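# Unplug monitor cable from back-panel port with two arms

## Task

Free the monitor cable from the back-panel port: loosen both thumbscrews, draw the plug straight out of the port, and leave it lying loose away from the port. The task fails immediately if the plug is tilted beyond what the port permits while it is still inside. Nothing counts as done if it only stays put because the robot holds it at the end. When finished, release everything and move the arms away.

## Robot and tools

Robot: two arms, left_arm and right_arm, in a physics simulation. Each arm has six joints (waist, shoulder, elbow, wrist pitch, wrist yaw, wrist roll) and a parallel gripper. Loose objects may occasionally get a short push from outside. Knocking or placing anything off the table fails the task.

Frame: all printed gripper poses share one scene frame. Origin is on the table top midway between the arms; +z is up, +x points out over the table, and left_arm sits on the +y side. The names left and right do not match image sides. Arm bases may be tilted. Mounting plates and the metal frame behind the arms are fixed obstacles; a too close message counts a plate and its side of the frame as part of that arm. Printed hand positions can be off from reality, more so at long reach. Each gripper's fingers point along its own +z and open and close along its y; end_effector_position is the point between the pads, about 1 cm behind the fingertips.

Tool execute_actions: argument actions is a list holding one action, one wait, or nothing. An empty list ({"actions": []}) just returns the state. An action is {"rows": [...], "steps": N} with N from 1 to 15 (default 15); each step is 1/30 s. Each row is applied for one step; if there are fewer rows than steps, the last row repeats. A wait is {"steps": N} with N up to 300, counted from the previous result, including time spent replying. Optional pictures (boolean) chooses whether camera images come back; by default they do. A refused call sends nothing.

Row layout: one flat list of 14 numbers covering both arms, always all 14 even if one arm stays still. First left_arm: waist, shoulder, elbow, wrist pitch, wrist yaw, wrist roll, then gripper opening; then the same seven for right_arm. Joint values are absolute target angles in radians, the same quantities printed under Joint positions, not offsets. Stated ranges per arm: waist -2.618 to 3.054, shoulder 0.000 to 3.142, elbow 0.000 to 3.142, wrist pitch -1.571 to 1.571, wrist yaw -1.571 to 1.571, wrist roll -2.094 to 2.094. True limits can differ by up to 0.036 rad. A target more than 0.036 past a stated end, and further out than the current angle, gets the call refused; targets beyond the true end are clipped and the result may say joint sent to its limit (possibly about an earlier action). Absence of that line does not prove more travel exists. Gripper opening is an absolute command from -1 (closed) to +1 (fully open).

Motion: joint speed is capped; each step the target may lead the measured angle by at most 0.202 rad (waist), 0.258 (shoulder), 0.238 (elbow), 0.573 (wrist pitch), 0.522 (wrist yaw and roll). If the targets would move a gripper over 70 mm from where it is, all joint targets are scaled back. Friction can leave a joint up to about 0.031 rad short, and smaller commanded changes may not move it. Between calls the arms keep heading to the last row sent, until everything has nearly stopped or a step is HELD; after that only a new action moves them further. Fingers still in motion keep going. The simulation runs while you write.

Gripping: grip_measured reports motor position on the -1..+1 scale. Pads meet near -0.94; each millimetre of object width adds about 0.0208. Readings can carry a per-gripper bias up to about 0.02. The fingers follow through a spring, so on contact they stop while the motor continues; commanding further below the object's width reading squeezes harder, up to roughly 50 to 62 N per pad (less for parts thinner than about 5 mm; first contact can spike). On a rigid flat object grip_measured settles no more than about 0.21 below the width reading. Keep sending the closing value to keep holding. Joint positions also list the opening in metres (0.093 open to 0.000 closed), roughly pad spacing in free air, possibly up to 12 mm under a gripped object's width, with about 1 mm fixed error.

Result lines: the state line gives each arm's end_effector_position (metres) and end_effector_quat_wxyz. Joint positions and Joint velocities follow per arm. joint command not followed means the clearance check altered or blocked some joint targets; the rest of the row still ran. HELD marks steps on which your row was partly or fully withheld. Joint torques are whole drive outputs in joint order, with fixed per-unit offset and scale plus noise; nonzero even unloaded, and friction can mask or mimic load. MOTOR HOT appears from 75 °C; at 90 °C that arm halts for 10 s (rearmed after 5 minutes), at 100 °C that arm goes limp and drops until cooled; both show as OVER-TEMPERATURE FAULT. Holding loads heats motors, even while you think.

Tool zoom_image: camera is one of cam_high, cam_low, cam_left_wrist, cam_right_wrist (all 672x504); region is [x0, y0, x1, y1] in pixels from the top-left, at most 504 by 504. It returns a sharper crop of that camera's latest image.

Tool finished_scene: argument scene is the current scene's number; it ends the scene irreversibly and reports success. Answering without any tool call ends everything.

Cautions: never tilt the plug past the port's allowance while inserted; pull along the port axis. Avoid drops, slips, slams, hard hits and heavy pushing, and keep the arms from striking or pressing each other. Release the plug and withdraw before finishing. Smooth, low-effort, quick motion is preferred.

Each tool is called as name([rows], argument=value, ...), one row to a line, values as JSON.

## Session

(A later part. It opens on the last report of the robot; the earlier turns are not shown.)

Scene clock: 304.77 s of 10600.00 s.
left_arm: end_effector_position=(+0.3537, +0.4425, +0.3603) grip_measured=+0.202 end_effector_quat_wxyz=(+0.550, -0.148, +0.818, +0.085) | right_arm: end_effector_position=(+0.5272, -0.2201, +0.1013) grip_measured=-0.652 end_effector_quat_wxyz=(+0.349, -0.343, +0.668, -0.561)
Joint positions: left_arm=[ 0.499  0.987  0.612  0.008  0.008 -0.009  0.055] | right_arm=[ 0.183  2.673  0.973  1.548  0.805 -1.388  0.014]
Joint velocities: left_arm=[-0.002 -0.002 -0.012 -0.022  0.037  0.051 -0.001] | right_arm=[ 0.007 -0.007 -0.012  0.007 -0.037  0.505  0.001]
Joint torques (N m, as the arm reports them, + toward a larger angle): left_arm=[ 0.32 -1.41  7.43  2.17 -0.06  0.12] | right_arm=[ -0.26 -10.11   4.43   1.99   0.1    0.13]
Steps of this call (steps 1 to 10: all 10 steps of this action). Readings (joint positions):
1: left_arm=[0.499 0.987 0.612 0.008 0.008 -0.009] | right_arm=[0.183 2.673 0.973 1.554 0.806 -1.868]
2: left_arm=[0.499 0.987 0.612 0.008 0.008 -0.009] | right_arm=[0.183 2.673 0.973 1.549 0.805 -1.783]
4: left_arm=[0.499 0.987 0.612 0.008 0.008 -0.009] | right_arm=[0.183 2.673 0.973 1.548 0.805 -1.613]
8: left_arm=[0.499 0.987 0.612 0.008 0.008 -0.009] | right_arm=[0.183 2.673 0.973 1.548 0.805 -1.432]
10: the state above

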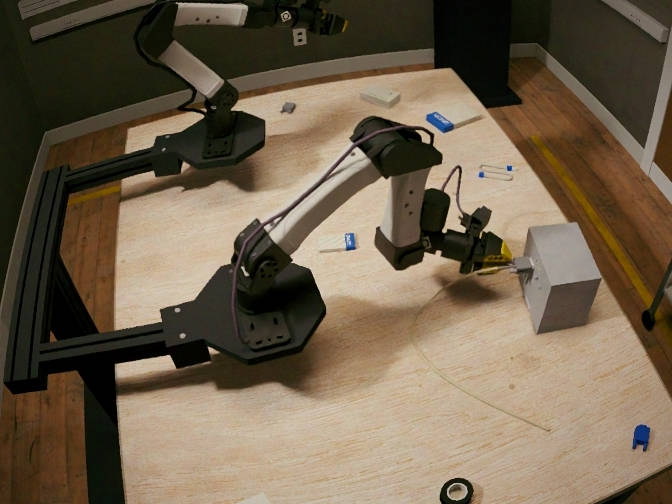

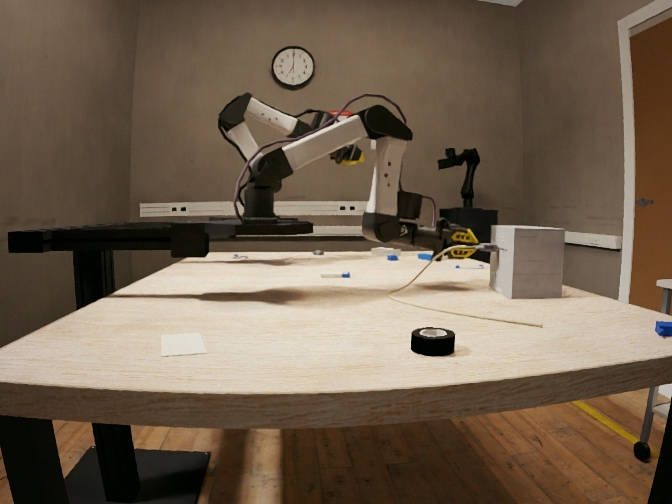

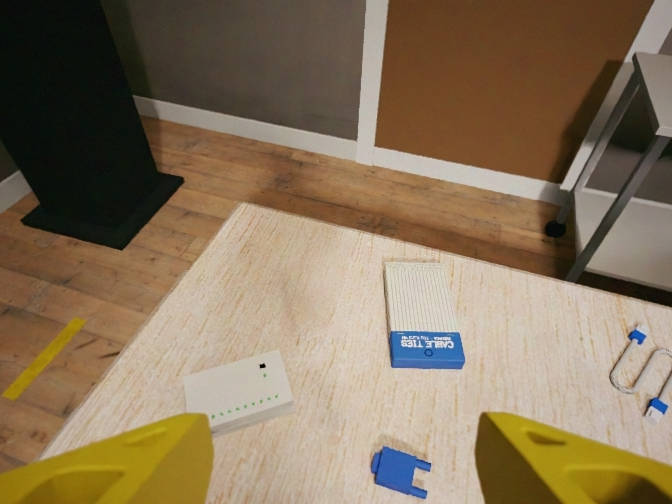

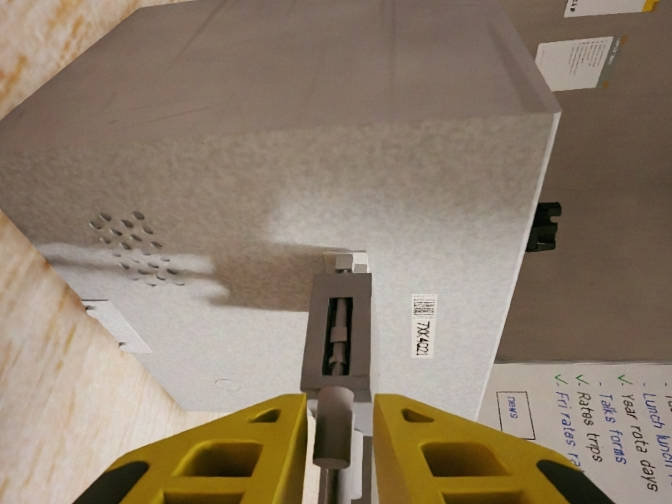

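execute_actions([
  {"rows":[[0.5,1,0.6,0,0,0,0.2,0.18,2.67,0.98,1.55,0.8,-0.4,-0.65]],"steps":9},
], pictures=false)

execute_actions([
  {"rows":[[0.5,1,0.6,0,0,0,0.2,0.18,2.67,0.98,1.55,0.8,-0.6,-0.93],[0.5,1,0.6,0,0,0,0.2,0.18,2.67,0.98,1.55,0.8,-2.08,-0.93]]},
], pictures=false)

execute_actions([
  {"rows":[[0.5,1,0.6,0,0,0,0.2,0.18,2.67,0.98,1.55,0.8,-1.85,-0.65],[0.5,1,0.6,0,0,0,0.2,0.18,2.67,0.98,1.55,0.8,-0.4,-0.65]]},
], pictures=false)

execute_actions([
  {"rows":[[0.5,1,0.6,0,0,0,0.2,0.18,2.67,0.98,1.55,0.8,-0.6,-0.93],[0.5,1,0.6,0,0,0,0.2,0.18,2.67,0.98,1.55,0.8,-2.08,-0.93]]},
], pictures=false)

execute_actions([
  {"rows":[[0.5,1,0.6,0,0,0,0.2,0.18,2.67,0.98,1.55,0.8,-1.85,-0.65],[0.5,1,0.6,0,0,0,0.2,0.18,2.67,0.98,1.55,0.8,-0.4,-0.65]]},
], pictures=false)

execute_actions([
  {"rows":[[0.5,1,0.6,0,0,0,0.2,0.18,2.67,0.98,1.55,0.8,-0.6,-0.93],[0.5,1,0.6,0,0,0,0.2,0.18,2.67,0.98,1.55,0.8,-2.08,-0.93]]},
], pictures=false)

execute_actions([
  {"rows":[[0.5,1,0.6,0,0,0,0.2,0.18,2.67,0.98,1.55,0.8,-1.85,-0.65],[0.5,1,0.6,0,0,0,0.2,0.18,2.67,0.98,1.55,0.8,-0.4,-0.65]]},
], pictures=false)

execute_actions([
  {"rows":[[0.5,1,0.6,0,0,0,0.2,0.18,2.67,0.98,1.55,0.8,-0.6,-0.93],[0.5,1,0.6,0,0,0,0.2,0.18,2.67,0.98,1.55,0.8,-2.08,-0.93]]},
], pictures=false)

execute_actions([
  {"rows":[[0.5,1,0.6,0,0,0,0.2,0.18,2.67,0.98,1.55,0.8,-1.85,-0.65],[0.5,1,0.6,0,0,0,0.2,0.18,2.67,0.98,1.55,0.8,-1.3,-0.65]],"steps":10},
])

zoom_image(camera="cam_right_wrist", region=[200,200,480,500])

Scene clock: 315.13 s of 10600.00 s.
left_arm: end_effector_position=(+0.3537, +0.4425, +0.3603) grip_measured=+0.202 end_effector_quat_wxyz=(+0.550, -0.148, +0.818, +0.085) | right_arm: end_effector_position=(+0.5272, -0.2201, +0.1008) grip_measured=-0.652 end_effector_quat_wxyz=(+0.540, -0.052, +0.750, -0.378)
Joint positions: left_arm=[ 0.499  0.987  0.612  0.008  0.008 -0.009  0.055] | right_arm=[ 0.183  2.673  0.973  1.546  0.805 -0.578  0.014]
Joint velocities: left_arm=[-0.007 -0.007 -0.012 -0.007 -0.051 -0.125 -0.   ] | right_arm=[ 0.007  0.002 -0.017  0.022 -0.081  1.253  0.001]
Joint torques (N m, as the arm reports them, + toward a larger angle): left_arm=[ 0.27 -1.45  7.59  2.13 -0.12  0.16] | right_arm=[ -0.35 -10.48   4.32   2.05   0.11   0.01]
Steps of this call (steps 1 to 30: the robot went on to your last target; steps 31 to 90: nothing new was sent; then 7.07 s passed at rest; steps 91 to 99: all 9 steps of this action). Readings (joint positions):
91: left_arm=[0.499 0.987 0.612 0.008 0.008 -0.009] | right_arm=[0.183 2.673 0.973 1.546 0.805 -1.225]
92: left_arm=[0.499 0.987 0.612 0.008 0.008 -0.009] | right_arm=[0.183 2.673 0.973 1.546 0.805 -1.125]
94: left_arm=[0.499 0.987 0.612 0.008 0.008 -0.009] | right_arm=[0.183 2.673 0.973 1.546 0.805 -0.926]
98: left_arm=[0.499 0.987 0.612 0.008 0.008 -0.009] | right_arm=[0.183 2.673 0.973 1.546 0.805 -0.621]
99: the state above

Scene clock: 315.63 s of 10600.00 s.
left_arm: end_effector_position=(+0.3537, +0.4425, +0.3603) grip_measured=+0.202 end_effector_quat_wxyz=(+0.550, -0.148, +0.818, +0.085) | right_arm: end_effector_position=(+0.5275, -0.2201, +0.1026) grip_measured=-0.918 end_effector_quat_wxyz=(-0.212, +0.486, -0.571, +0.627)
Joint positions: left_arm=[ 0.499  0.987  0.612  0.008  0.008 -0.009  0.055] | right_arm=[ 0.183  2.673  0.973  1.556  0.805 -1.855  0.001]
Joint velocities: left_arm=[ 0.012  0.002 -0.007 -0.007 -0.037  0.051  0.   ] | right_arm=[ 0.012 -0.007  0.007 -0.037  0.022 -1.341 -0.001]
Joint torques (N m, as the arm reports them, + toward a larger angle): left_arm=[ 0.25 -1.39  7.46  2.16 -0.12  0.11] | right_arm=[ -0.35 -10.3    4.39   1.96   0.04  -0.21]
Steps of this call (steps 1 to 15: all 15 steps of this action). Readings (joint positions):
1: left_arm=[0.499 0.987 0.612 0.008 0.008 -0.009] | right_arm=[0.183 2.673 0.973 1.546 0.805 -0.575]
2: left_arm=[0.499 0.987 0.612 0.008 0.008 -0.009] | right_arm=[0.183 2.673 0.973 1.546 0.804 -0.660]
4: left_arm=[0.499 0.987 0.612 0.008 0.008 -0.009] | right_arm=[0.183 2.673 0.973 1.547 0.804 -0.861]
8: left_arm=[0.499 0.987 0.612 0.008 0.008 -0.009] | right_arm=[0.183 2.673 0.973 1.560 0.805 -1.260]
15: the state above

Scene clock: 316.13 s of 10600.00 s.
left_arm: end_effector_position=(+0.3537, +0.4425, +0.3603) grip_measured=+0.202 end_effector_quat_wxyz=(+0.550, -0.148, +0.818, +0.085) | right_arm: end_effector_position=(+0.5272, -0.2202, +0.1010) grip_measured=-0.652 end_effector_quat_wxyz=(+0.536, -0.061, +0.749, -0.384)
Joint positions: left_arm=[ 0.499  0.987  0.612  0.008  0.008 -0.009  0.055] | right_arm=[ 0.182  2.673  0.973  1.547  0.805 -0.601  0.014]
Joint velocities: left_arm=[-0.007  0.007 -0.002 -0.022  0.037 -0.007 -0.001] | right_arm=[-0.007 -0.012 -0.007  0.022 -0.037  1.297 -0.001]
Joint torques (N m, as the arm reports them, + toward a larger angle): left_arm=[ 0.25 -1.54  7.56  2.16 -0.1   0.12] | right_arm=[ -0.22 -10.12   4.27   2.01   0.15   0.08]
Steps of this call (steps 1 to 15: all 15 steps of this action). Readings (joint positions):
1: left_arm=[0.499 0.987 0.612 0.008 0.008 -0.009] | right_arm=[0.183 2.673 0.973 1.554 0.805 -1.862]
2: left_arm=[0.499 0.987 0.612 0.008 0.008 -0.009] | right_arm=[0.183 2.673 0.973 1.549 0.805 -1.778]
4: left_arm=[0.499 0.987 0.612 0.008 0.008 -0.009] | right_arm=[0.182 2.673 0.973 1.548 0.805 -1.577]
8: left_arm=[0.499 0.987 0.612 0.008 0.008 -0.009] | right_arm=[0.182 2.673 0.973 1.547 0.805 -1.179]
15: the state above

Scene clock: 316.63 s of 10600.00 s.
left_arm: end_effector_position=(+0.3537, +0.4425, +0.3603) grip_measured=+0.202 end_effector_quat_wxyz=(+0.550, -0.148, +0.818, +0.085) | right_arm: end_effector_position=(+0.5274, -0.2203, +0.1026) grip_measured=-0.918 end_effector_quat_wxyz=(-0.209, +0.488, -0.569, +0.628)
Joint positions: left_arm=[ 0.499  0.987  0.612  0.008  0.008 -0.009  0.055] | right_arm=[ 0.182  2.673  0.973  1.555  0.805 -1.862  0.001]
Joint velocities: left_arm=[-0.002  0.002 -0.012 -0.007  0.051  0.037 -0.   ] | right_arm=[ 0.007 -0.012 -0.017  0.022  0.066 -1.326  0.   ]
Joint torques (N m, as the arm reports them, + toward a larger angle): left_arm=[ 0.27 -1.41  7.51  2.14 -0.08  0.13] | right_arm=[ -0.49 -10.57   4.41   2.02   0.11  -0.2 ]
Steps of this call (steps 1 to 15: all 15 steps of this action). Readings (joint positions):
1: left_arm=[0.499 0.987 0.612 0.008 0.008 -0.009] | right_arm=[0.182 2.673 0.973 1.547 0.805 -0.593]
2: left_arm=[0.499 0.987 0.612 0.008 0.008 -0.009] | right_arm=[0.182 2.673 0.973 1.547 0.804 -0.678]
4: left_arm=[0.499 0.987 0.612 0.008 0.008 -0.009] | right_arm=[0.182 2.673 0.973 1.548 0.804 -0.879]
8: left_arm=[0.499 0.987 0.612 0.008 0.008 -0.009] | right_arm=[0.182 2.673 0.973 1.560 0.805 -1.278]
15: the state above

Scene clock: 317.13 s of 10600.00 s.
left_arm: end_effector_position=(+0.3537, +0.4425, +0.3603) grip_measured=+0.202 end_effector_quat_wxyz=(+0.550, -0.148, +0.818, +0.085) | right_arm: end_effector_position=(+0.5272, -0.2201, +0.1010) grip_measured=-0.652 end_effector_quat_wxyz=(+0.536, -0.062, +0.749, -0.385)
Joint positions: left_arm=[ 0.499  0.987  0.612  0.008  0.008 -0.009  0.055] | right_arm=[ 0.183  2.673  0.973  1.547  0.805 -0.603  0.014]
Joint velocities: left_arm=[ 0.017 -0.022  0.012 -0.022  0.051  0.051 -0.001] | right_arm=[-0.012  0.027 -0.017  0.066 -0.066  1.267 -0.   ]
Joint torques (N m, as the arm reports them, + toward a larger angle): left_arm=[ 0.13 -1.42  7.44  2.14 -0.06  0.15] | right_arm=[  0.   -10.04   4.25   2.01   0.11   0.08]
Steps of this call (steps 1 to 15: all 15 steps of this action). Readings (joint positions):
1: left_arm=[0.499 0.987 0.612 0.008 0.008 -0.009] | right_arm=[0.183 2.673 0.973 1.554 0.806 -1.867]
2: left_arm=[0.499 0.987 0.612 0.008 0.008 -0.009] | right_arm=[0.183 2.673 0.973 1.549 0.805 -1.783]
4: left_arm=[0.499 0.987 0.612 0.008 0.008 -0.009] | right_arm=[0.183 2.673 0.973 1.548 0.805 -1.583]
8: left_arm=[0.499 0.987 0.612 0.008 0.008 -0.009] | right_arm=[0.183 2.673 0.973 1.547 0.805 -1.184]
15: the state above

Scene clock: 317.63 s of 10600.00 s.
left_arm: end_effector_position=(+0.3537, +0.4425, +0.3603) grip_measured=+0.202 end_effector_quat_wxyz=(+0.550, -0.148, +0.818, +0.085) | right_arm: end_effector_position=(+0.5273, -0.2201, +0.1027) grip_measured=-0.918 end_effector_quat_wxyz=(-0.209, +0.488, -0.569, +0.628)
Joint positions: left_arm=[ 0.499  0.987  0.612  0.008  0.008 -0.009  0.055] | right_arm=[ 0.183  2.673  0.973  1.556  0.806 -1.862  0.001]
Joint velocities: left_arm=[ 0.002 -0.012  0.007  0.022 -0.051 -0.007 -0.   ] | right_arm=[-0.002 -0.007  0.007 -0.051  0.081 -1.355  0.001]
Joint torques (N m, as the arm reports them, + toward a larger angle): left_arm=[ 0.3  -1.42  7.46  2.16 -0.08  0.12] | right_arm=[ -0.4  -10.52   4.     1.95   0.05  -0.25]
Steps of this call (steps 1 to 15: all 15 steps of this action). Readings (joint positions):
1: left_arm=[0.499 0.987 0.612 0.008 0.008 -0.009] | right_arm=[0.183 2.673 0.973 1.547 0.805 -0.595]
2: left_arm=[0.499 0.987 0.612 0.008 0.008 -0.009] | right_arm=[0.183 2.673 0.973 1.547 0.805 -0.680]
4: left_arm=[0.499 0.987 0.612 0.008 0.008 -0.009] | right_arm=[0.183 2.673 0.973 1.548 0.804 -0.881]
8: left_arm=[0.499 0.987 0.612 0.008 0.008 -0.009] | right_arm=[0.183 2.673 0.973 1.560 0.806 -1.280]
15: the state above

Scene clock: 318.13 s of 10600.00 s.
left_arm: end_effector_position=(+0.3537, +0.4425, +0.3603) grip_measured=+0.202 end_effector_quat_wxyz=(+0.550, -0.148, +0.818, +0.085) | right_arm: end_effector_position=(+0.5271, -0.2201, +0.1011) grip_measured=-0.652 end_effector_quat_wxyz=(+0.536, -0.061, +0.749, -0.385)
Joint positions: left_arm=[ 0.499  0.987  0.612  0.008  0.008 -0.009  0.055] | right_arm=[ 0.183  2.673  0.973  1.547  0.806 -0.603  0.014]
Joint velocities: left_arm=[-0.007  0.007 -0.002 -0.022  0.051  0.037  0.001] | right_arm=[-0.002 -0.017  0.002  0.022 -0.037  1.282 -0.   ]
Joint torques (N m, as the arm reports them, + toward a larger angle): left_arm=[ 0.2  -1.33  7.52  2.15 -0.08  0.11] | right_arm=[ -0.46 -10.49   4.25   1.98   0.16   0.04]
Steps of this call (steps 1 to 15: all 15 steps of this action). Readings (joint positions):
1: left_arm=[0.499 0.987 0.612 0.008 0.008 -0.009] | right_arm=[0.183 2.673 0.973 1.555 0.806 -1.868]
2: left_arm=[0.499 0.987 0.612 0.008 0.008 -0.009] | right_arm=[0.183 2.673 0.973 1.549 0.806 -1.783]
4: left_arm=[0.499 0.987 0.612 0.008 0.008 -0.009] | right_arm=[0.183 2.673 0.973 1.548 0.806 -1.584]
8: left_arm=[0.499 0.987 0.612 0.008 0.008 -0.009] | right_arm=[0.183 2.673 0.973 1.548 0.806 -1.185]
15: the state above

Scene clock: 318.63 s of 10600.00 s.
left_arm: end_effector_position=(+0.3537, +0.4425, +0.3603) grip_measured=+0.202 end_effector_quat_wxyz=(+0.550, -0.148, +0.818, +0.085) | right_arm: end_effector_position=(+0.5274, -0.2200, +0.1026) grip_measured=-0.918 end_effector_quat_wxyz=(-0.209, +0.488, -0.569, +0.628)
Joint positions: left_arm=[ 0.499  0.987  0.612  0.008  0.008 -0.009  0.055] | right_arm=[ 0.183  2.673  0.973  1.556  0.806 -1.864  0.001]
Joint velocities: left_arm=[-0.017 -0.017  0.017  0.095  0.007 -0.007 -0.001] | right_arm=[ 0.007 -0.027  0.002 -0.066  0.051 -1.341 -0.   ]
Joint torques (N m, as the arm reports them, + toward a larger angle): left_arm=[ 0.25 -1.33  7.51  2.14 -0.09  0.12] | right_arm=[ -0.65 -10.34   4.14   2.03   0.08  -0.18]
Steps of this call (steps 1 to 15: all 15 steps of this action). Readings (joint positions):
1: left_arm=[0.499 0.987 0.612 0.008 0.008 -0.009] | right_arm=[0.183 2.673 0.973 1.548 0.806 -0.595]
2: left_arm=[0.499 0.987 0.612 0.008 0.008 -0.009] | right_arm=[0.183 2.673 0.973 1.548 0.805 -0.680]
4: left_arm=[0.499 0.987 0.612 0.008 0.008 -0.009] | right_arm=[0.183 2.673 0.973 1.548 0.804 -0.881]
8: left_arm=[0.499 0.987 0.612 0.008 0.008 -0.009] | right_arm=[0.183 2.673 0.973 1.560 0.805 -1.280]
15: the state above

Scene clock: 318.97 s of 10600.00 s.
left_arm: end_effector_position=(+0.3537, +0.4425, +0.3603) grip_measured=+0.202 end_effector_quat_wxyz=(+0.550, -0.148, +0.818, +0.085) | right_arm: end_effector_position=(+0.5272, -0.2199, +0.1013) grip_measured=-0.652 end_effector_quat_wxyz=(+0.349, -0.343, +0.668, -0.561)
Joint positions: left_arm=[ 0.499  0.987  0.612  0.008  0.008 -0.009  0.055] | right_arm=[ 0.183  2.673  0.973  1.549  0.805 -1.388  0.014]
Joint velocities: left_arm=[-0.002  0.017 -0.002 -0.081  0.037 -0.037  0.001] | right_arm=[ 0.002  0.002 -0.017  0.007  0.007  0.535 -0.001]
Joint torques (N m, as the arm reports them, + toward a larger angle): left_arm=[ 0.14 -1.36  7.53  2.16 -0.07  0.15] | right_arm=[ -0.48 -10.61   4.56   1.99   0.09   0.09]
Steps of this call (steps 1 to 10: all 10 steps of this action). Readings (joint positions):
1: left_arm=[0.499 0.987 0.612 0.008 0.008 -0.009] | right_arm=[0.183 2.673 0.973 1.554 0.806 -1.869]
2: left_arm=[0.499 0.987 0.612 0.008 0.008 -0.009] | right_arm=[0.183 2.673 0.973 1.549 0.805 -1.785]
4: left_arm=[0.499 0.987 0.612 0.008 0.008 -0.009] | right_arm=[0.183 2.673 0.973 1.549 0.805 -1.613]
8: left_arm=[0.499 0.987 0.612 0.008 0.008 -0.009] | right_arm=[0.183 2.673 0.973 1.549 0.805 -1.433]
10: the state above

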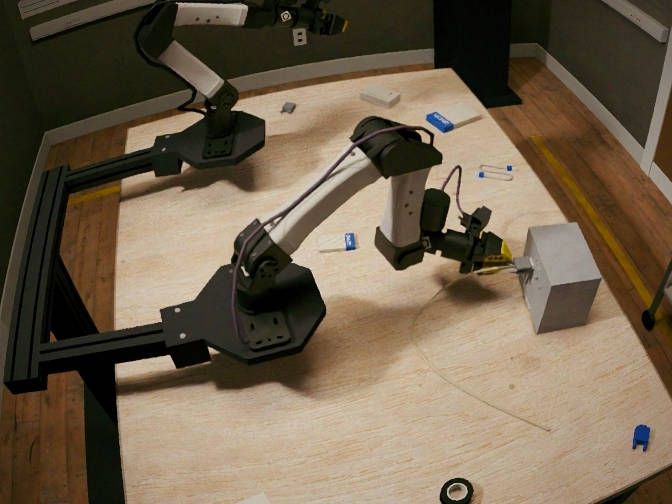

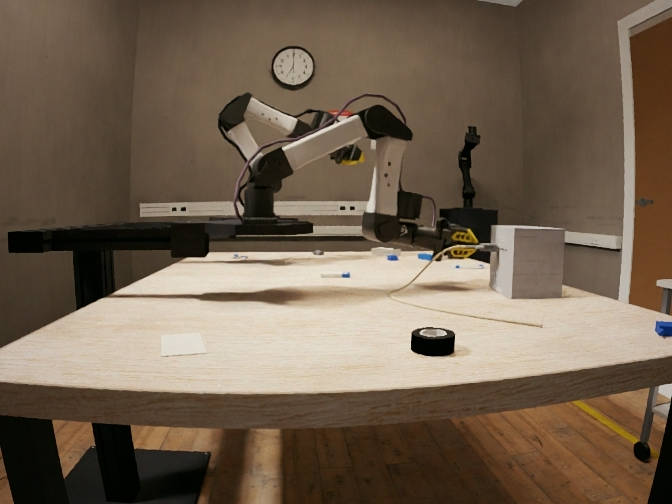

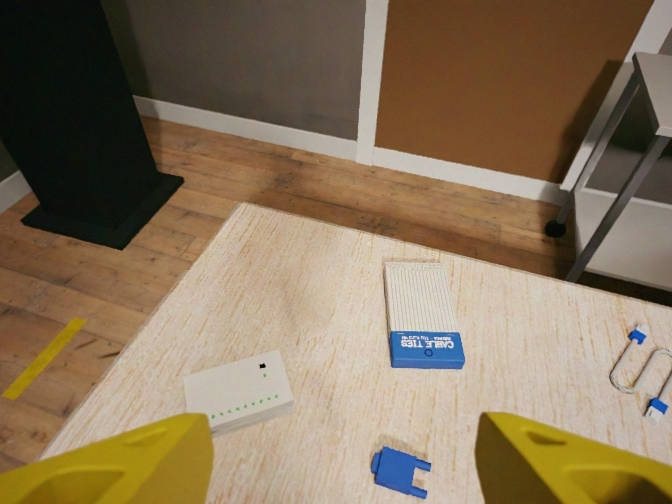

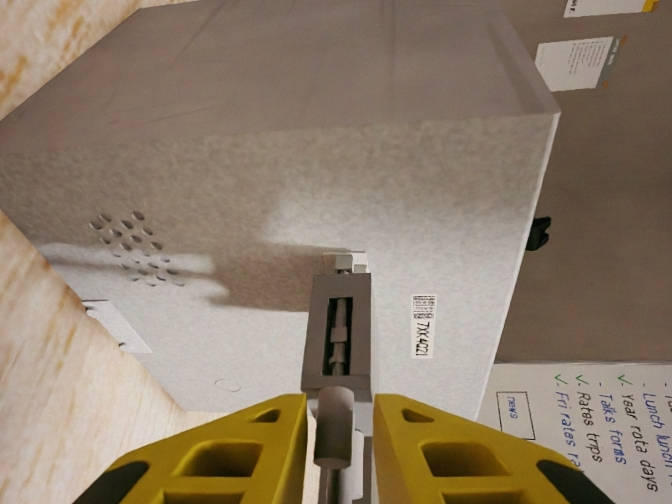

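Region (200, 200, 480, 500) of cam_right_wrist's 672x504 image, scaled by 1.680, with more detail than that image has; it fills the left 470 columns of this view, and the rest is white.

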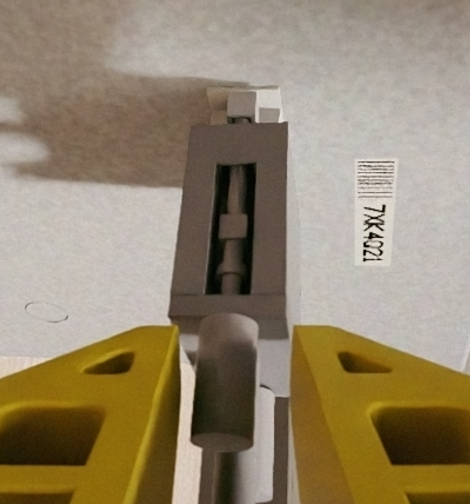

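execute_actions([
  {"rows":[[0.5,1,0.6,0,0,0,0.2,0.19,2.62,0.9,1.55,0.8,-1.3,-0.3],[0.5,1,0.6,0,0,0,0.2,0.19,2.62,0.9,1.55,0.8,-1.3,-0.3],[0.5,1,0.6,0,0,0,0.2,0.19,2.62,0.9,1.55,0.8,-1.3,-0.3],[0.5,1,0.6,0,0,0,0.2,0.2,2.55,0.8,1.55,0.8,-1.3,-0.3],[0.5,1,0.6,0,0,0,0.2,0.2,2.55,0.8,1.55,0.8,-1.3,-0.3],[0.5,1,0.6,0,0,0,0.2,0.2,2.55,0.8,1.55,0.8,-1.3,-0.3],[0.5,1,0.6,0,0,0,0.2,0.2,2.4,0.7,1.55,0.8,-1.3,-0.3]]},
], pictures=false)

execute_actions([
  {"rows":[[0.5,1,0.6,0,0,0,0.2,0.05,2.38,0.7,1.5,0.4,0,0.5]]},
], pictures=false)

execute_actions([
  {"rows":[[0.5,1,0.6,0,0,0,0.2,-0.09,2.42,0.78,1.4,0.08,0,0.5]]},
], pictures=false)

execute_actions([
  {"steps":15},
])

Scene clock: 324.33 s of 10600.00 s.
left_arm: end_effector_position=(+0.3537, +0.4425, +0.3603) grip_measured=+0.202 end_effector_quat_wxyz=(+0.550, -0.148, +0.818, +0.085) | right_arm: end_effector_position=(+0.4939, -0.2246, +0.1665) grip_measured=-0.302 end_effector_quat_wxyz=(+0.385, -0.314, +0.677, -0.544)
Joint positions: left_arm=[ 0.499  0.987  0.612  0.008  0.008 -0.009  0.055] | right_arm=[ 0.195  2.397  0.715  1.554  0.799 -1.307  0.031]
Joint velocities: left_arm=[ 0.002  0.012  0.002  0.066  0.007  0.022 -0.001] | right_arm=[ 0.002  0.012  0.002 -0.198  0.081 -0.007 -0.001]
Joint torques (N m, as the arm reports them, + toward a larger angle): left_arm=[ 0.25 -1.46  7.46  2.14 -0.1   0.12] | right_arm=[ 0.51 -8.56  2.59  2.07  0.16  0.07]
Steps of this call (steps 1 to 30: the robot went on to your last target; steps 31 to 90: nothing new was sent; then 1.87 s passed at rest; steps 91 to 105: all 15 steps of this action). Readings (joint positions):
91: left_arm=[0.499 0.987 0.612 0.008 0.008 -0.009] | right_arm=[0.183 2.667 0.963 1.546 0.803 -1.309]
92: left_arm=[0.499 0.987 0.612 0.008 0.008 -0.009] | right_arm=[0.183 2.656 0.943 1.545 0.803 -1.309]
94: left_arm=[0.499 0.987 0.612 0.008 0.008 -0.009] | right_arm=[0.184 2.629 0.901 1.541 0.800 -1.309]
98: left_arm=[0.499 0.987 0.612 0.008 0.008 -0.009] | right_arm=[0.194 2.506 0.757 1.523 0.797 -1.308]
105: the state above

Scene clock: 324.83 s of 10600.00 s.
left_arm: end_effector_position=(+0.3537, +0.4425, +0.3603) grip_measured=+0.202 end_effector_quat_wxyz=(+0.550, -0.148, +0.818, +0.085) | right_arm: end_effector_position=(+0.5159, -0.2366, +0.1499) grip_measured=+0.498 end_effector_quat_wxyz=(+0.622, +0.047, +0.767, -0.149)
Joint positions: left_arm=[ 0.499  0.987  0.612  0.008  0.008 -0.009  0.055] | right_arm=[ 0.045  2.397  0.713  1.505  0.423 -0.115  0.069]
Joint velocities: left_arm=[-0.007  0.002  0.012 -0.11  -0.022 -0.066 -0.001] | right_arm=[ 0.007 -0.012  0.017 -0.081 -0.095  0.681  0.001]
Joint torques (N m, as the arm reports them, + toward a larger angle): left_arm=[ 0.26 -1.49  7.49  2.16 -0.07  0.13] | right_arm=[  0.25 -10.23   2.65   1.98   0.     0.04]
Steps of this call (steps 1 to 15: all 15 steps of this action). Readings (joint positions):
1: left_arm=[0.499 0.987 0.612 0.008 0.008 -0.009] | right_arm=[0.177 2.397 0.713 1.545 0.732 -1.223]
2: left_arm=[0.499 0.987 0.612 0.008 0.008 -0.009] | right_arm=[0.146 2.397 0.713 1.536 0.659 -1.124]
4: left_arm=[0.499 0.987 0.612 0.008 0.008 -0.009] | right_arm=[0.077 2.397 0.713 1.523 0.568 -0.924]
8: left_arm=[0.499 0.987 0.612 0.008 0.008 -0.009] | right_arm=[0.036 2.397 0.713 1.510 0.482 -0.524]
15: the state above

Scene clock: 325.33 s of 10600.00 s.
left_arm: end_effector_position=(+0.3537, +0.4425, +0.3603) grip_measured=+0.202 end_effector_quat_wxyz=(+0.550, -0.148, +0.818, +0.085) | right_arm: end_effector_position=(+0.5338, -0.2502, +0.1331) grip_measured=+0.499 end_effector_quat_wxyz=(+0.612, +0.036, +0.789, -0.037)
Joint positions: left_arm=[ 0.499  0.987  0.612  0.008  0.008 -0.009  0.055] | right_arm=[-0.095  2.407  0.766  1.406  0.1   -0.01   0.069]
Joint velocities: left_arm=[-0.007  0.007 -0.002 -0.007 -0.066 -0.125 -0.001] | right_arm=[ 0.017 -0.002 -0.002 -0.125 -0.11  -0.037 -0.001]
Joint torques (N m, as the arm reports them, + toward a larger angle): left_arm=[ 0.25 -1.49  7.6   2.19 -0.07  0.12] | right_arm=[ 0.28 -8.38  5.67  2.18  0.08  0.04]
Steps of this call (steps 1 to 15: all 15 steps of this action). Readings (joint positions):
1: left_arm=[0.499 0.987 0.612 0.008 0.008 -0.009] | right_arm=[0.028 2.397 0.720 1.494 0.364 -0.093]
2: left_arm=[0.499 0.987 0.612 0.008 0.008 -0.009] | right_arm=[-0.000 2.402 0.737 1.474 0.302 -0.077]
4: left_arm=[0.499 0.987 0.612 0.008 0.008 -0.009] | right_arm=[-0.063 2.407 0.761 1.447 0.224 -0.051]
8: left_arm=[0.499 0.987 0.612 0.008 0.008 -0.009] | right_arm=[-0.104 2.407 0.766 1.421 0.153 -0.023]
15: the state above

Scene clock: 325.83 s of 10600.00 s.
left_arm: end_effector_position=(+0.3537, +0.4425, +0.3603) grip_measured=+0.202 end_effector_quat_wxyz=(+0.550, -0.148, +0.818, +0.085) | right_arm: end_effector_position=(+0.5338, -0.2483, +0.1325) grip_measured=+0.499 end_effector_quat_wxyz=(+0.611, +0.034, +0.790, -0.032)
Joint positions: left_arm=[ 0.499  0.987  0.612  0.008  0.008 -0.009  0.055] | right_arm=[-0.095  2.407  0.766  1.403  0.088 -0.007  0.069]
Joint velocities: left_arm=[ 0.002 -0.002  0.002 -0.051 -0.007 -0.022  0.   ] | right_arm=[-0.007  0.007  0.007  0.051  0.022  0.007 -0.   ]
Joint torques (N m, as the arm reports them, + toward a larger angle): left_arm=[ 0.19 -1.47  7.55  2.13 -0.08  0.1 ] | right_arm=[ 0.51 -8.44  5.63  2.13 -0.04 -0.01]
Steps of this call (steps 1 to 15: the robot went on to your last target). Readings (joint positions):
1: left_arm=[0.499 0.987 0.612 0.008 0.008 -0.009] | right_arm=[-0.095 2.407 0.766 1.405 0.098 -0.009]
2: left_arm=[0.499 0.987 0.612 0.008 0.008 -0.009] | right_arm=[-0.095 2.407 0.766 1.405 0.095 -0.009]
4: left_arm=[0.499 0.987 0.612 0.008 0.008 -0.009] | right_arm=[-0.095 2.407 0.766 1.404 0.093 -0.008]
8: left_arm=[0.499 0.987 0.612 0.008 0.008 -0.009] | right_arm=[-0.095 2.407 0.766 1.403 0.090 -0.007]
15: the state above

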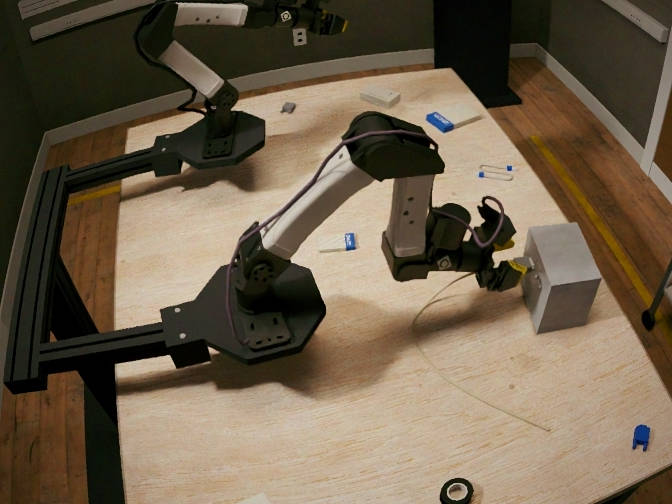

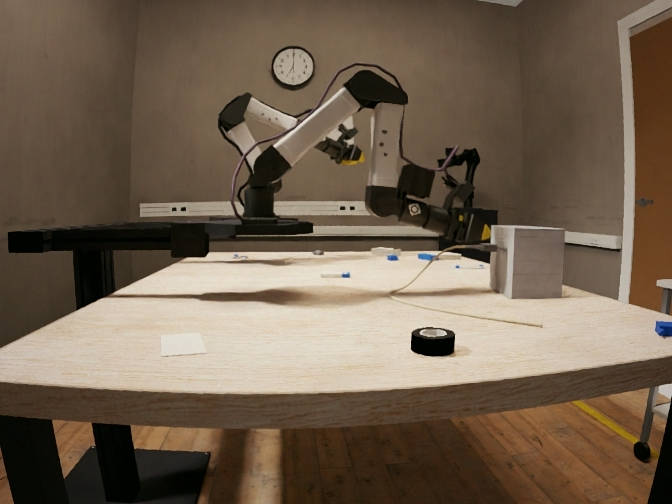

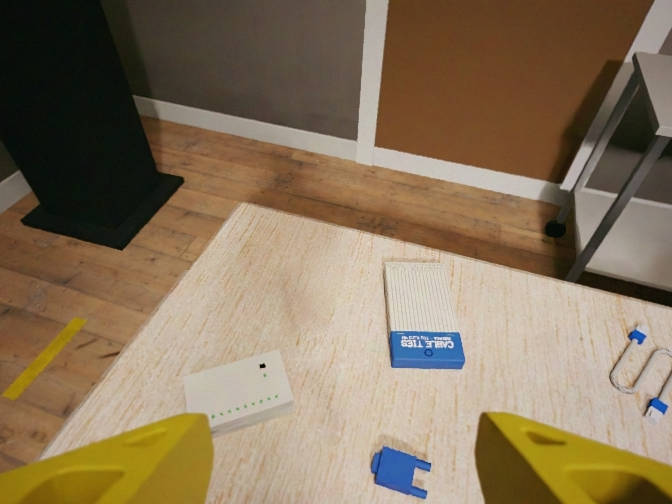

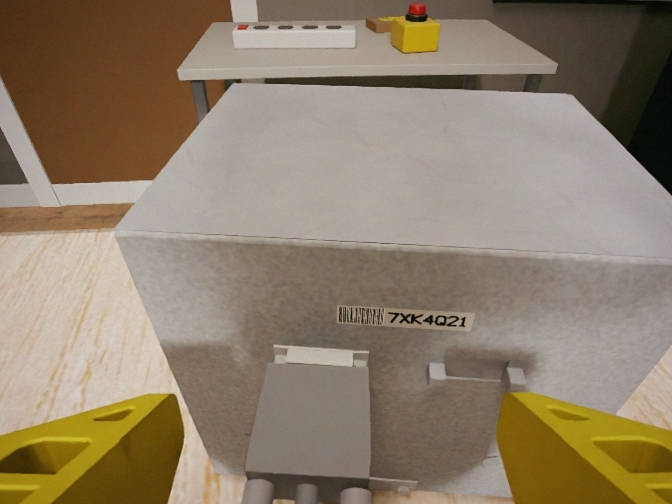

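execute_actions([
  {"rows":[[0.5,1,0.6,0,0,0,0.2,-0.055,2.49,0.885,1.3,0.145,0,0.2]]},
], pictures=false)

execute_actions([
  {"steps":12},
])

Scene clock: 329.27 s of 10600.00 s.
left_arm: end_effector_position=(+0.3537, +0.4425, +0.3603) grip_measured=+0.202 end_effector_quat_wxyz=(+0.550, -0.148, +0.818, +0.085) | right_arm: end_effector_position=(+0.5489, -0.2358, +0.1038) grip_measured=+0.201 end_effector_quat_wxyz=(+0.585, +0.031, +0.810, -0.039)
Joint positions: left_arm=[ 0.499  0.987  0.612  0.008  0.008 -0.009  0.055] | right_arm=[-0.056  2.481  0.87   1.309  0.135 -0.006  0.055]
Joint velocities: left_arm=[-0.022 -0.007 -0.017  0.037 -0.051 -0.037 -0.   ] | right_arm=[-0.017 -0.012  0.002 -0.037 -0.066 -0.007  0.001]
Joint torques (N m, as the arm reports them, + toward a larger angle): left_arm=[ 0.12 -1.34  7.54  2.16 -0.09  0.13] | right_arm=[-0.26 -9.18  5.95  2.09  0.13  0.05]
Steps of this call (steps 1 to 15: the robot went on to your last target; steps 16 to 88: nothing new was sent; steps 89 to 103: all 15 steps of this action). Readings (joint positions):
89: left_arm=[0.499 0.987 0.612 0.008 0.008 -0.009] | right_arm=[-0.091 2.417 0.783 1.395 0.098 -0.006]
90: left_arm=[0.499 0.987 0.612 0.008 0.008 -0.009] | right_arm=[-0.085 2.437 0.819 1.379 0.108 -0.006]
92: left_arm=[0.499 0.987 0.612 0.008 0.008 -0.009] | right_arm=[-0.069 2.468 0.864 1.351 0.118 -0.006]
96: left_arm=[0.499 0.987 0.612 0.008 0.008 -0.009] | right_arm=[-0.056 2.481 0.870 1.318 0.126 -0.006]
103: the state above

Scene clock: 329.67 s of 10600.00 s.
left_arm: end_effector_position=(+0.3537, +0.4425, +0.3603) grip_measured=+0.202 end_effector_quat_wxyz=(+0.550, -0.148, +0.818, +0.085) | right_arm: end_effector_position=(+0.5487, -0.2361, +0.1034) grip_measured=+0.201 end_effector_quat_wxyz=(+0.584, +0.031, +0.810, -0.040)
Joint positions: left_arm=[ 0.499  0.987  0.612  0.008  0.008 -0.009  0.055] | right_arm=[-0.056  2.481  0.87   1.307  0.137 -0.006  0.055]
Joint velocities: left_arm=[-0.017  0.007 -0.002 -0.007  0.051  0.022 -0.001] | right_arm=[ 0.002 -0.022 -0.002 -0.037  0.037  0.066 -0.001]
Joint torques (N m, as the arm reports them, + toward a larger angle): left_arm=[ 0.28 -1.33  7.58  2.14 -0.09  0.12] | right_arm=[ 0.19 -9.24  5.95  2.06  0.25 -0.02]
Steps of this call (steps 1 to 12: the robot went on to your last target). Readings (joint positions):
1: left_arm=[0.499 0.987 0.612 0.008 0.008 -0.009] | right_arm=[-0.056 2.481 0.870 1.308 0.135 -0.006]
2: left_arm=[0.499 0.987 0.612 0.008 0.008 -0.009] | right_arm=[-0.056 2.481 0.870 1.308 0.135 -0.006]
4: left_arm=[0.499 0.987 0.612 0.008 0.008 -0.009] | right_arm=[-0.056 2.481 0.870 1.307 0.136 -0.006]
8: left_arm=[0.499 0.987 0.612 0.008 0.008 -0.009] | right_arm=[-0.056 2.481 0.870 1.307 0.137 -0.006]
12: the state above

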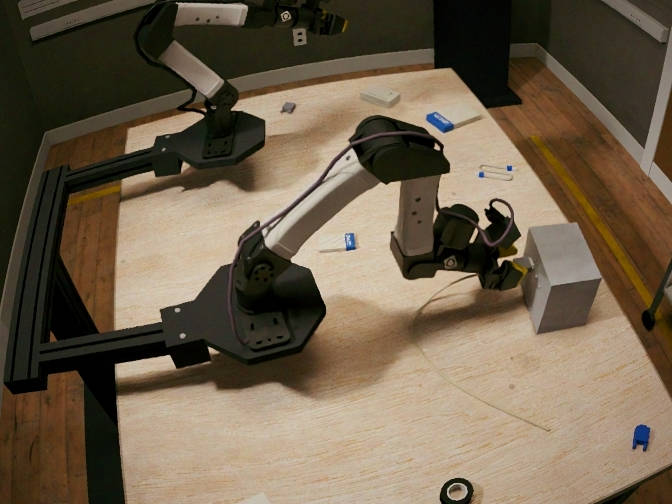

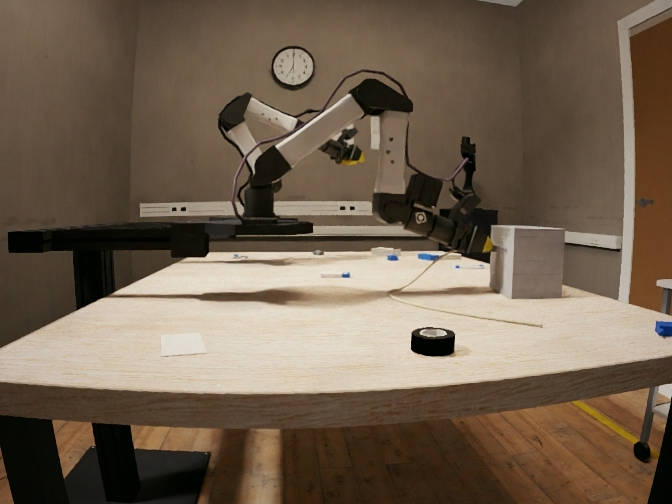

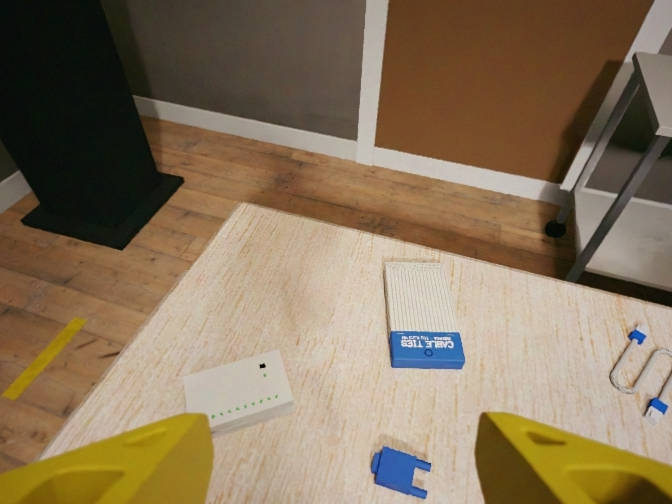

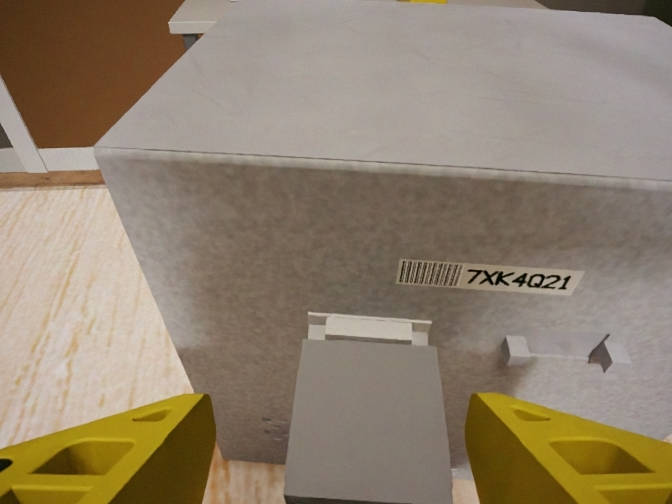

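Shifting about 6.5 mm toward −y using wrist yaw, which also improves alignment.

execute_actions([
  {"rows":[[0.5,1,0.6,0,0,0,0.2,-0.055,2.49,0.885,1.29,0.185,0,0.2],[0.5,1,0.6,0,0,0,0.2,-0.055,2.49,0.885,1.29,0.185,0,0.2],[0.5,1,0.6,0,0,0,0.2,-0.055,2.49,0.885,1.29,0.185,0,0.1],[0.5,1,0.6,0,0,0,0.2,-0.055,2.49,0.885,1.29,0.185,0,0.1],[0.5,1,0.6,0,0,0,0.2,-0.055,2.49,0.885,1.29,0.185,0,0],[0.5,1,0.6,0,0,0,0.2,-0.055,2.49,0.885,1.29,0.185,0,0],[0.5,1,0.6,0,0,0,0.2,-0.055,2.49,0.885,1.29,0.185,0,-0.1]]},
])

Scene clock: 332.60 s of 10600.00 s.
left_arm: end_effector_position=(+0.3537, +0.4425, +0.3603) grip_measured=+0.202 end_effector_quat_wxyz=(+0.550, -0.148, +0.818, +0.085) | right_arm: end_effector_position=(+0.5472, -0.2427, +0.1013) grip_measured=-0.099 end_effector_quat_wxyz=(+0.579, +0.042, +0.812, -0.056)
Joint positions: left_arm=[ 0.499  0.987  0.612  0.008  0.008 -0.009  0.055] | right_arm=[-0.056  2.481  0.87   1.297  0.176 -0.006  0.04 ]
Joint velocities: left_arm=[-0.002  0.007  0.007 -0.022 -0.081  0.007 -0.002] | right_arm=[-0.007 -0.007 -0.007  0.051  0.022 -0.007  0.   ]
Joint torques (N m, as the arm reports them, + toward a larger angle): left_arm=[ 0.26 -1.5   7.51  2.15 -0.06  0.13] | right_arm=[ 0.09 -9.44  5.83  2.05  0.19 -0.02]
Steps of this call (steps 1 to 15: the robot went on to your last target; steps 16 to 73: nothing new was sent; steps 74 to 88: all 15 steps of this action). Readings (joint positions):
74: left_arm=[0.499 0.987 0.612 0.008 0.008 -0.009] | right_arm=[-0.056 2.481 0.870 1.305 0.143 -0.006]
75: left_arm=[0.499 0.987 0.612 0.008 0.008 -0.009] | right_arm=[-0.056 2.481 0.870 1.304 0.150 -0.006]
77: left_arm=[0.499 0.987 0.612 0.008 0.008 -0.009] | right_arm=[-0.056 2.481 0.870 1.301 0.160 -0.006]
81: left_arm=[0.499 0.987 0.612 0.008 0.008 -0.009] | right_arm=[-0.056 2.481 0.870 1.298 0.171 -0.006]
88: the state above

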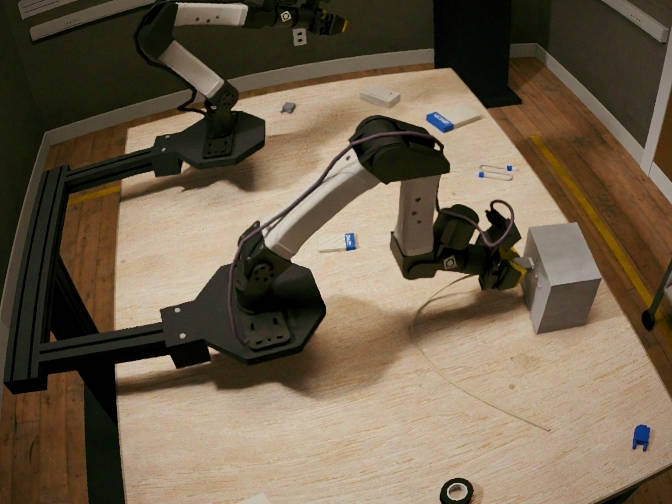

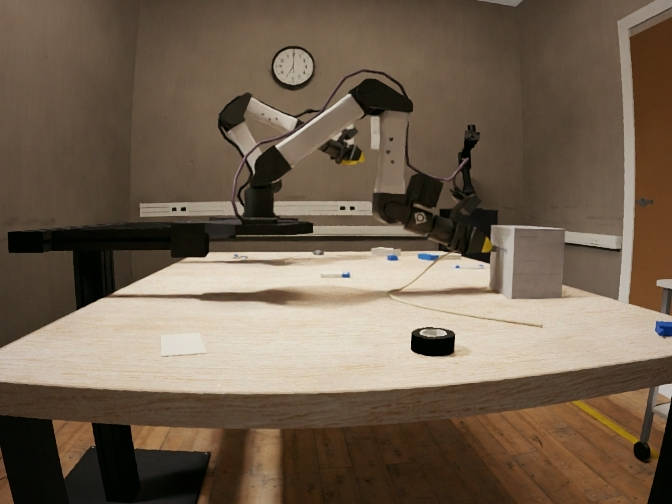

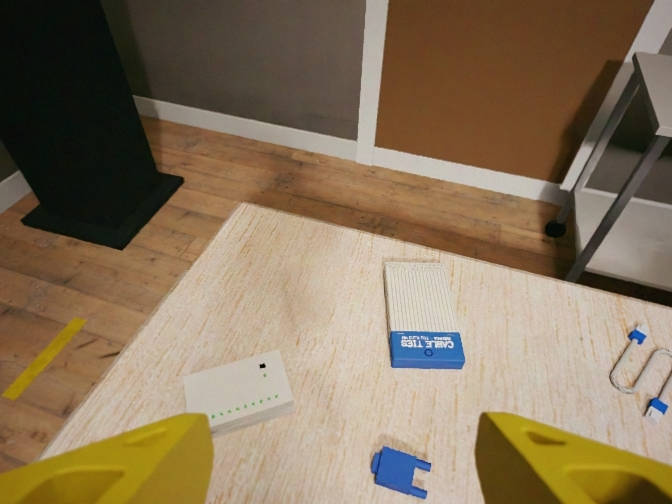

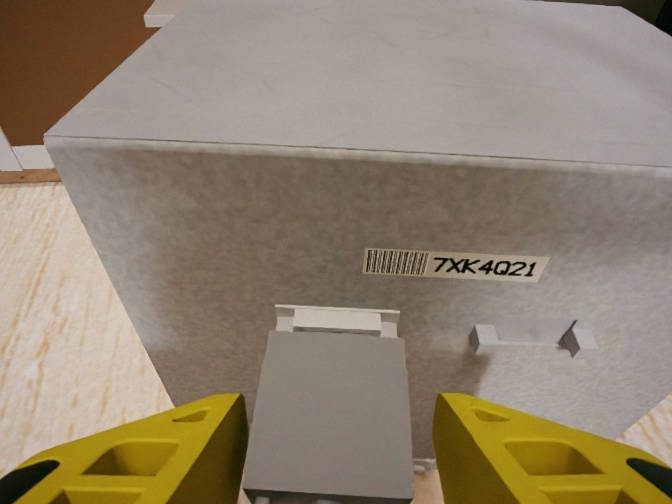

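execute_actions([
  {"rows":[[0.5,1,0.6,0,0,0,0.2,-0.046,2.49,0.885,1.29,0.18,0.03,-0.12]]},
])

Scene clock: 338.07 s of 10600.00 s.
left_arm: end_effector_position=(+0.3537, +0.4425, +0.3603) grip_measured=+0.202 end_effector_quat_wxyz=(+0.550, -0.148, +0.818, +0.085) | right_arm: end_effector_position=(+0.5472, -0.2414, +0.1012) grip_measured=-0.119 end_effector_quat_wxyz=(+0.580, +0.053, +0.812, -0.048)
Joint positions: left_arm=[ 0.499  0.987  0.612  0.008  0.008 -0.009  0.055] | right_arm=[-0.053  2.481  0.87   1.296  0.177  0.022  0.04 ]
Joint velocities: left_arm=[-0.002 -0.007  0.007  0.007  0.007  0.095 -0.   ] | right_arm=[ 0.002  0.007 -0.002  0.022  0.022  0.037 -0.001]
Joint torques (N m, as the arm reports them, + toward a larger angle): left_arm=[ 0.17 -1.41  7.41  2.13 -0.06  0.1 ] | right_arm=[ 0.56 -9.09  5.88  2.08  0.14  0.03]
Steps of this call (steps 1 to 15: the robot went on to your last target; steps 16 to 90: nothing new was sent; then 1.97 s passed at rest; steps 91 to 105: all 15 steps of this action). Readings (joint positions):
91: left_arm=[0.499 0.987 0.612 0.008 0.008 -0.009] | right_arm=[-0.056 2.481 0.870 1.297 0.177 -0.001]
92: left_arm=[0.499 0.987 0.612 0.008 0.008 -0.009] | right_arm=[-0.055 2.481 0.870 1.297 0.177 0.004]
94: left_arm=[0.499 0.987 0.612 0.008 0.008 -0.009] | right_arm=[-0.054 2.481 0.870 1.296 0.177 0.011]
98: left_arm=[0.499 0.987 0.612 0.008 0.008 -0.009] | right_arm=[-0.053 2.481 0.870 1.296 0.177 0.018]
105: the state above

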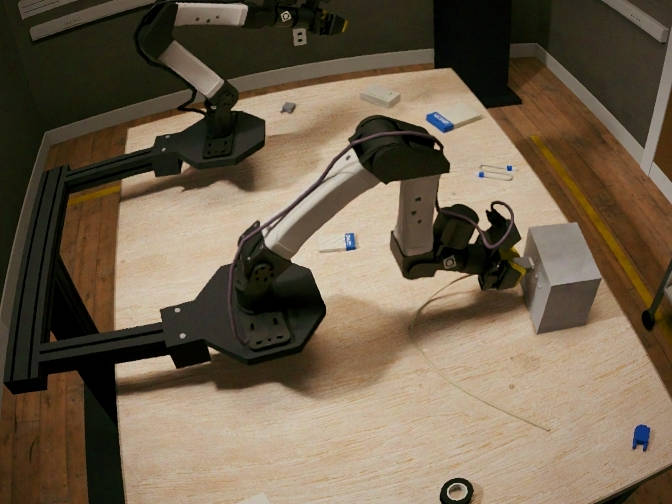

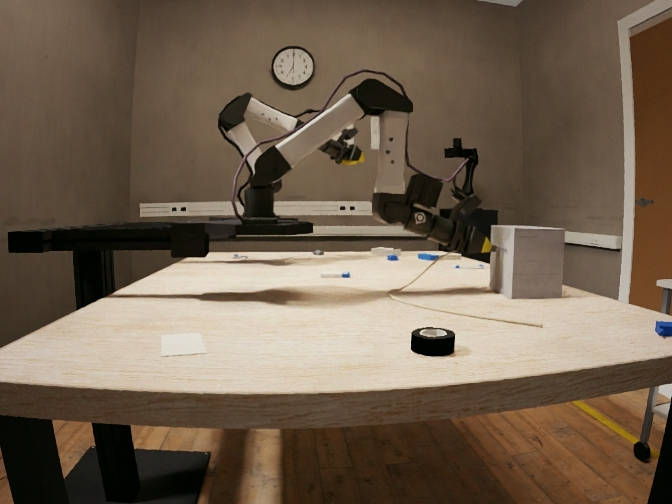

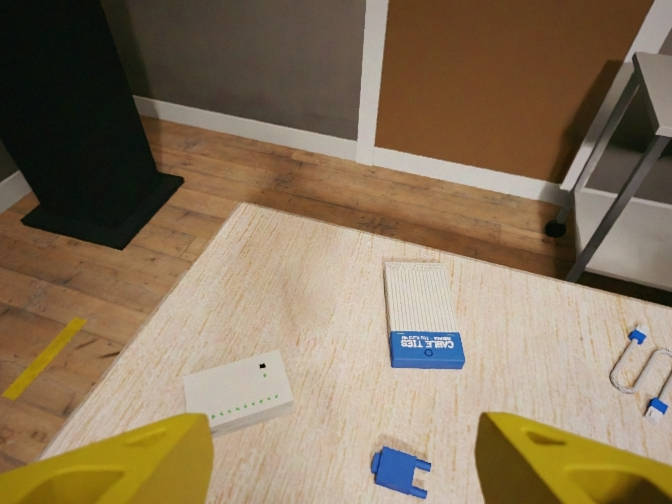

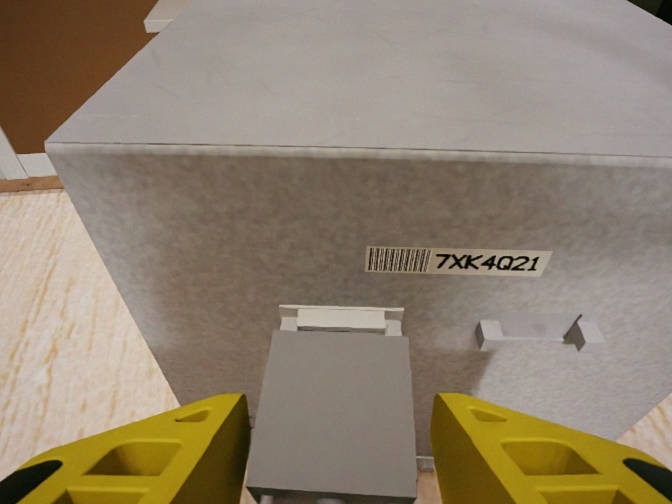

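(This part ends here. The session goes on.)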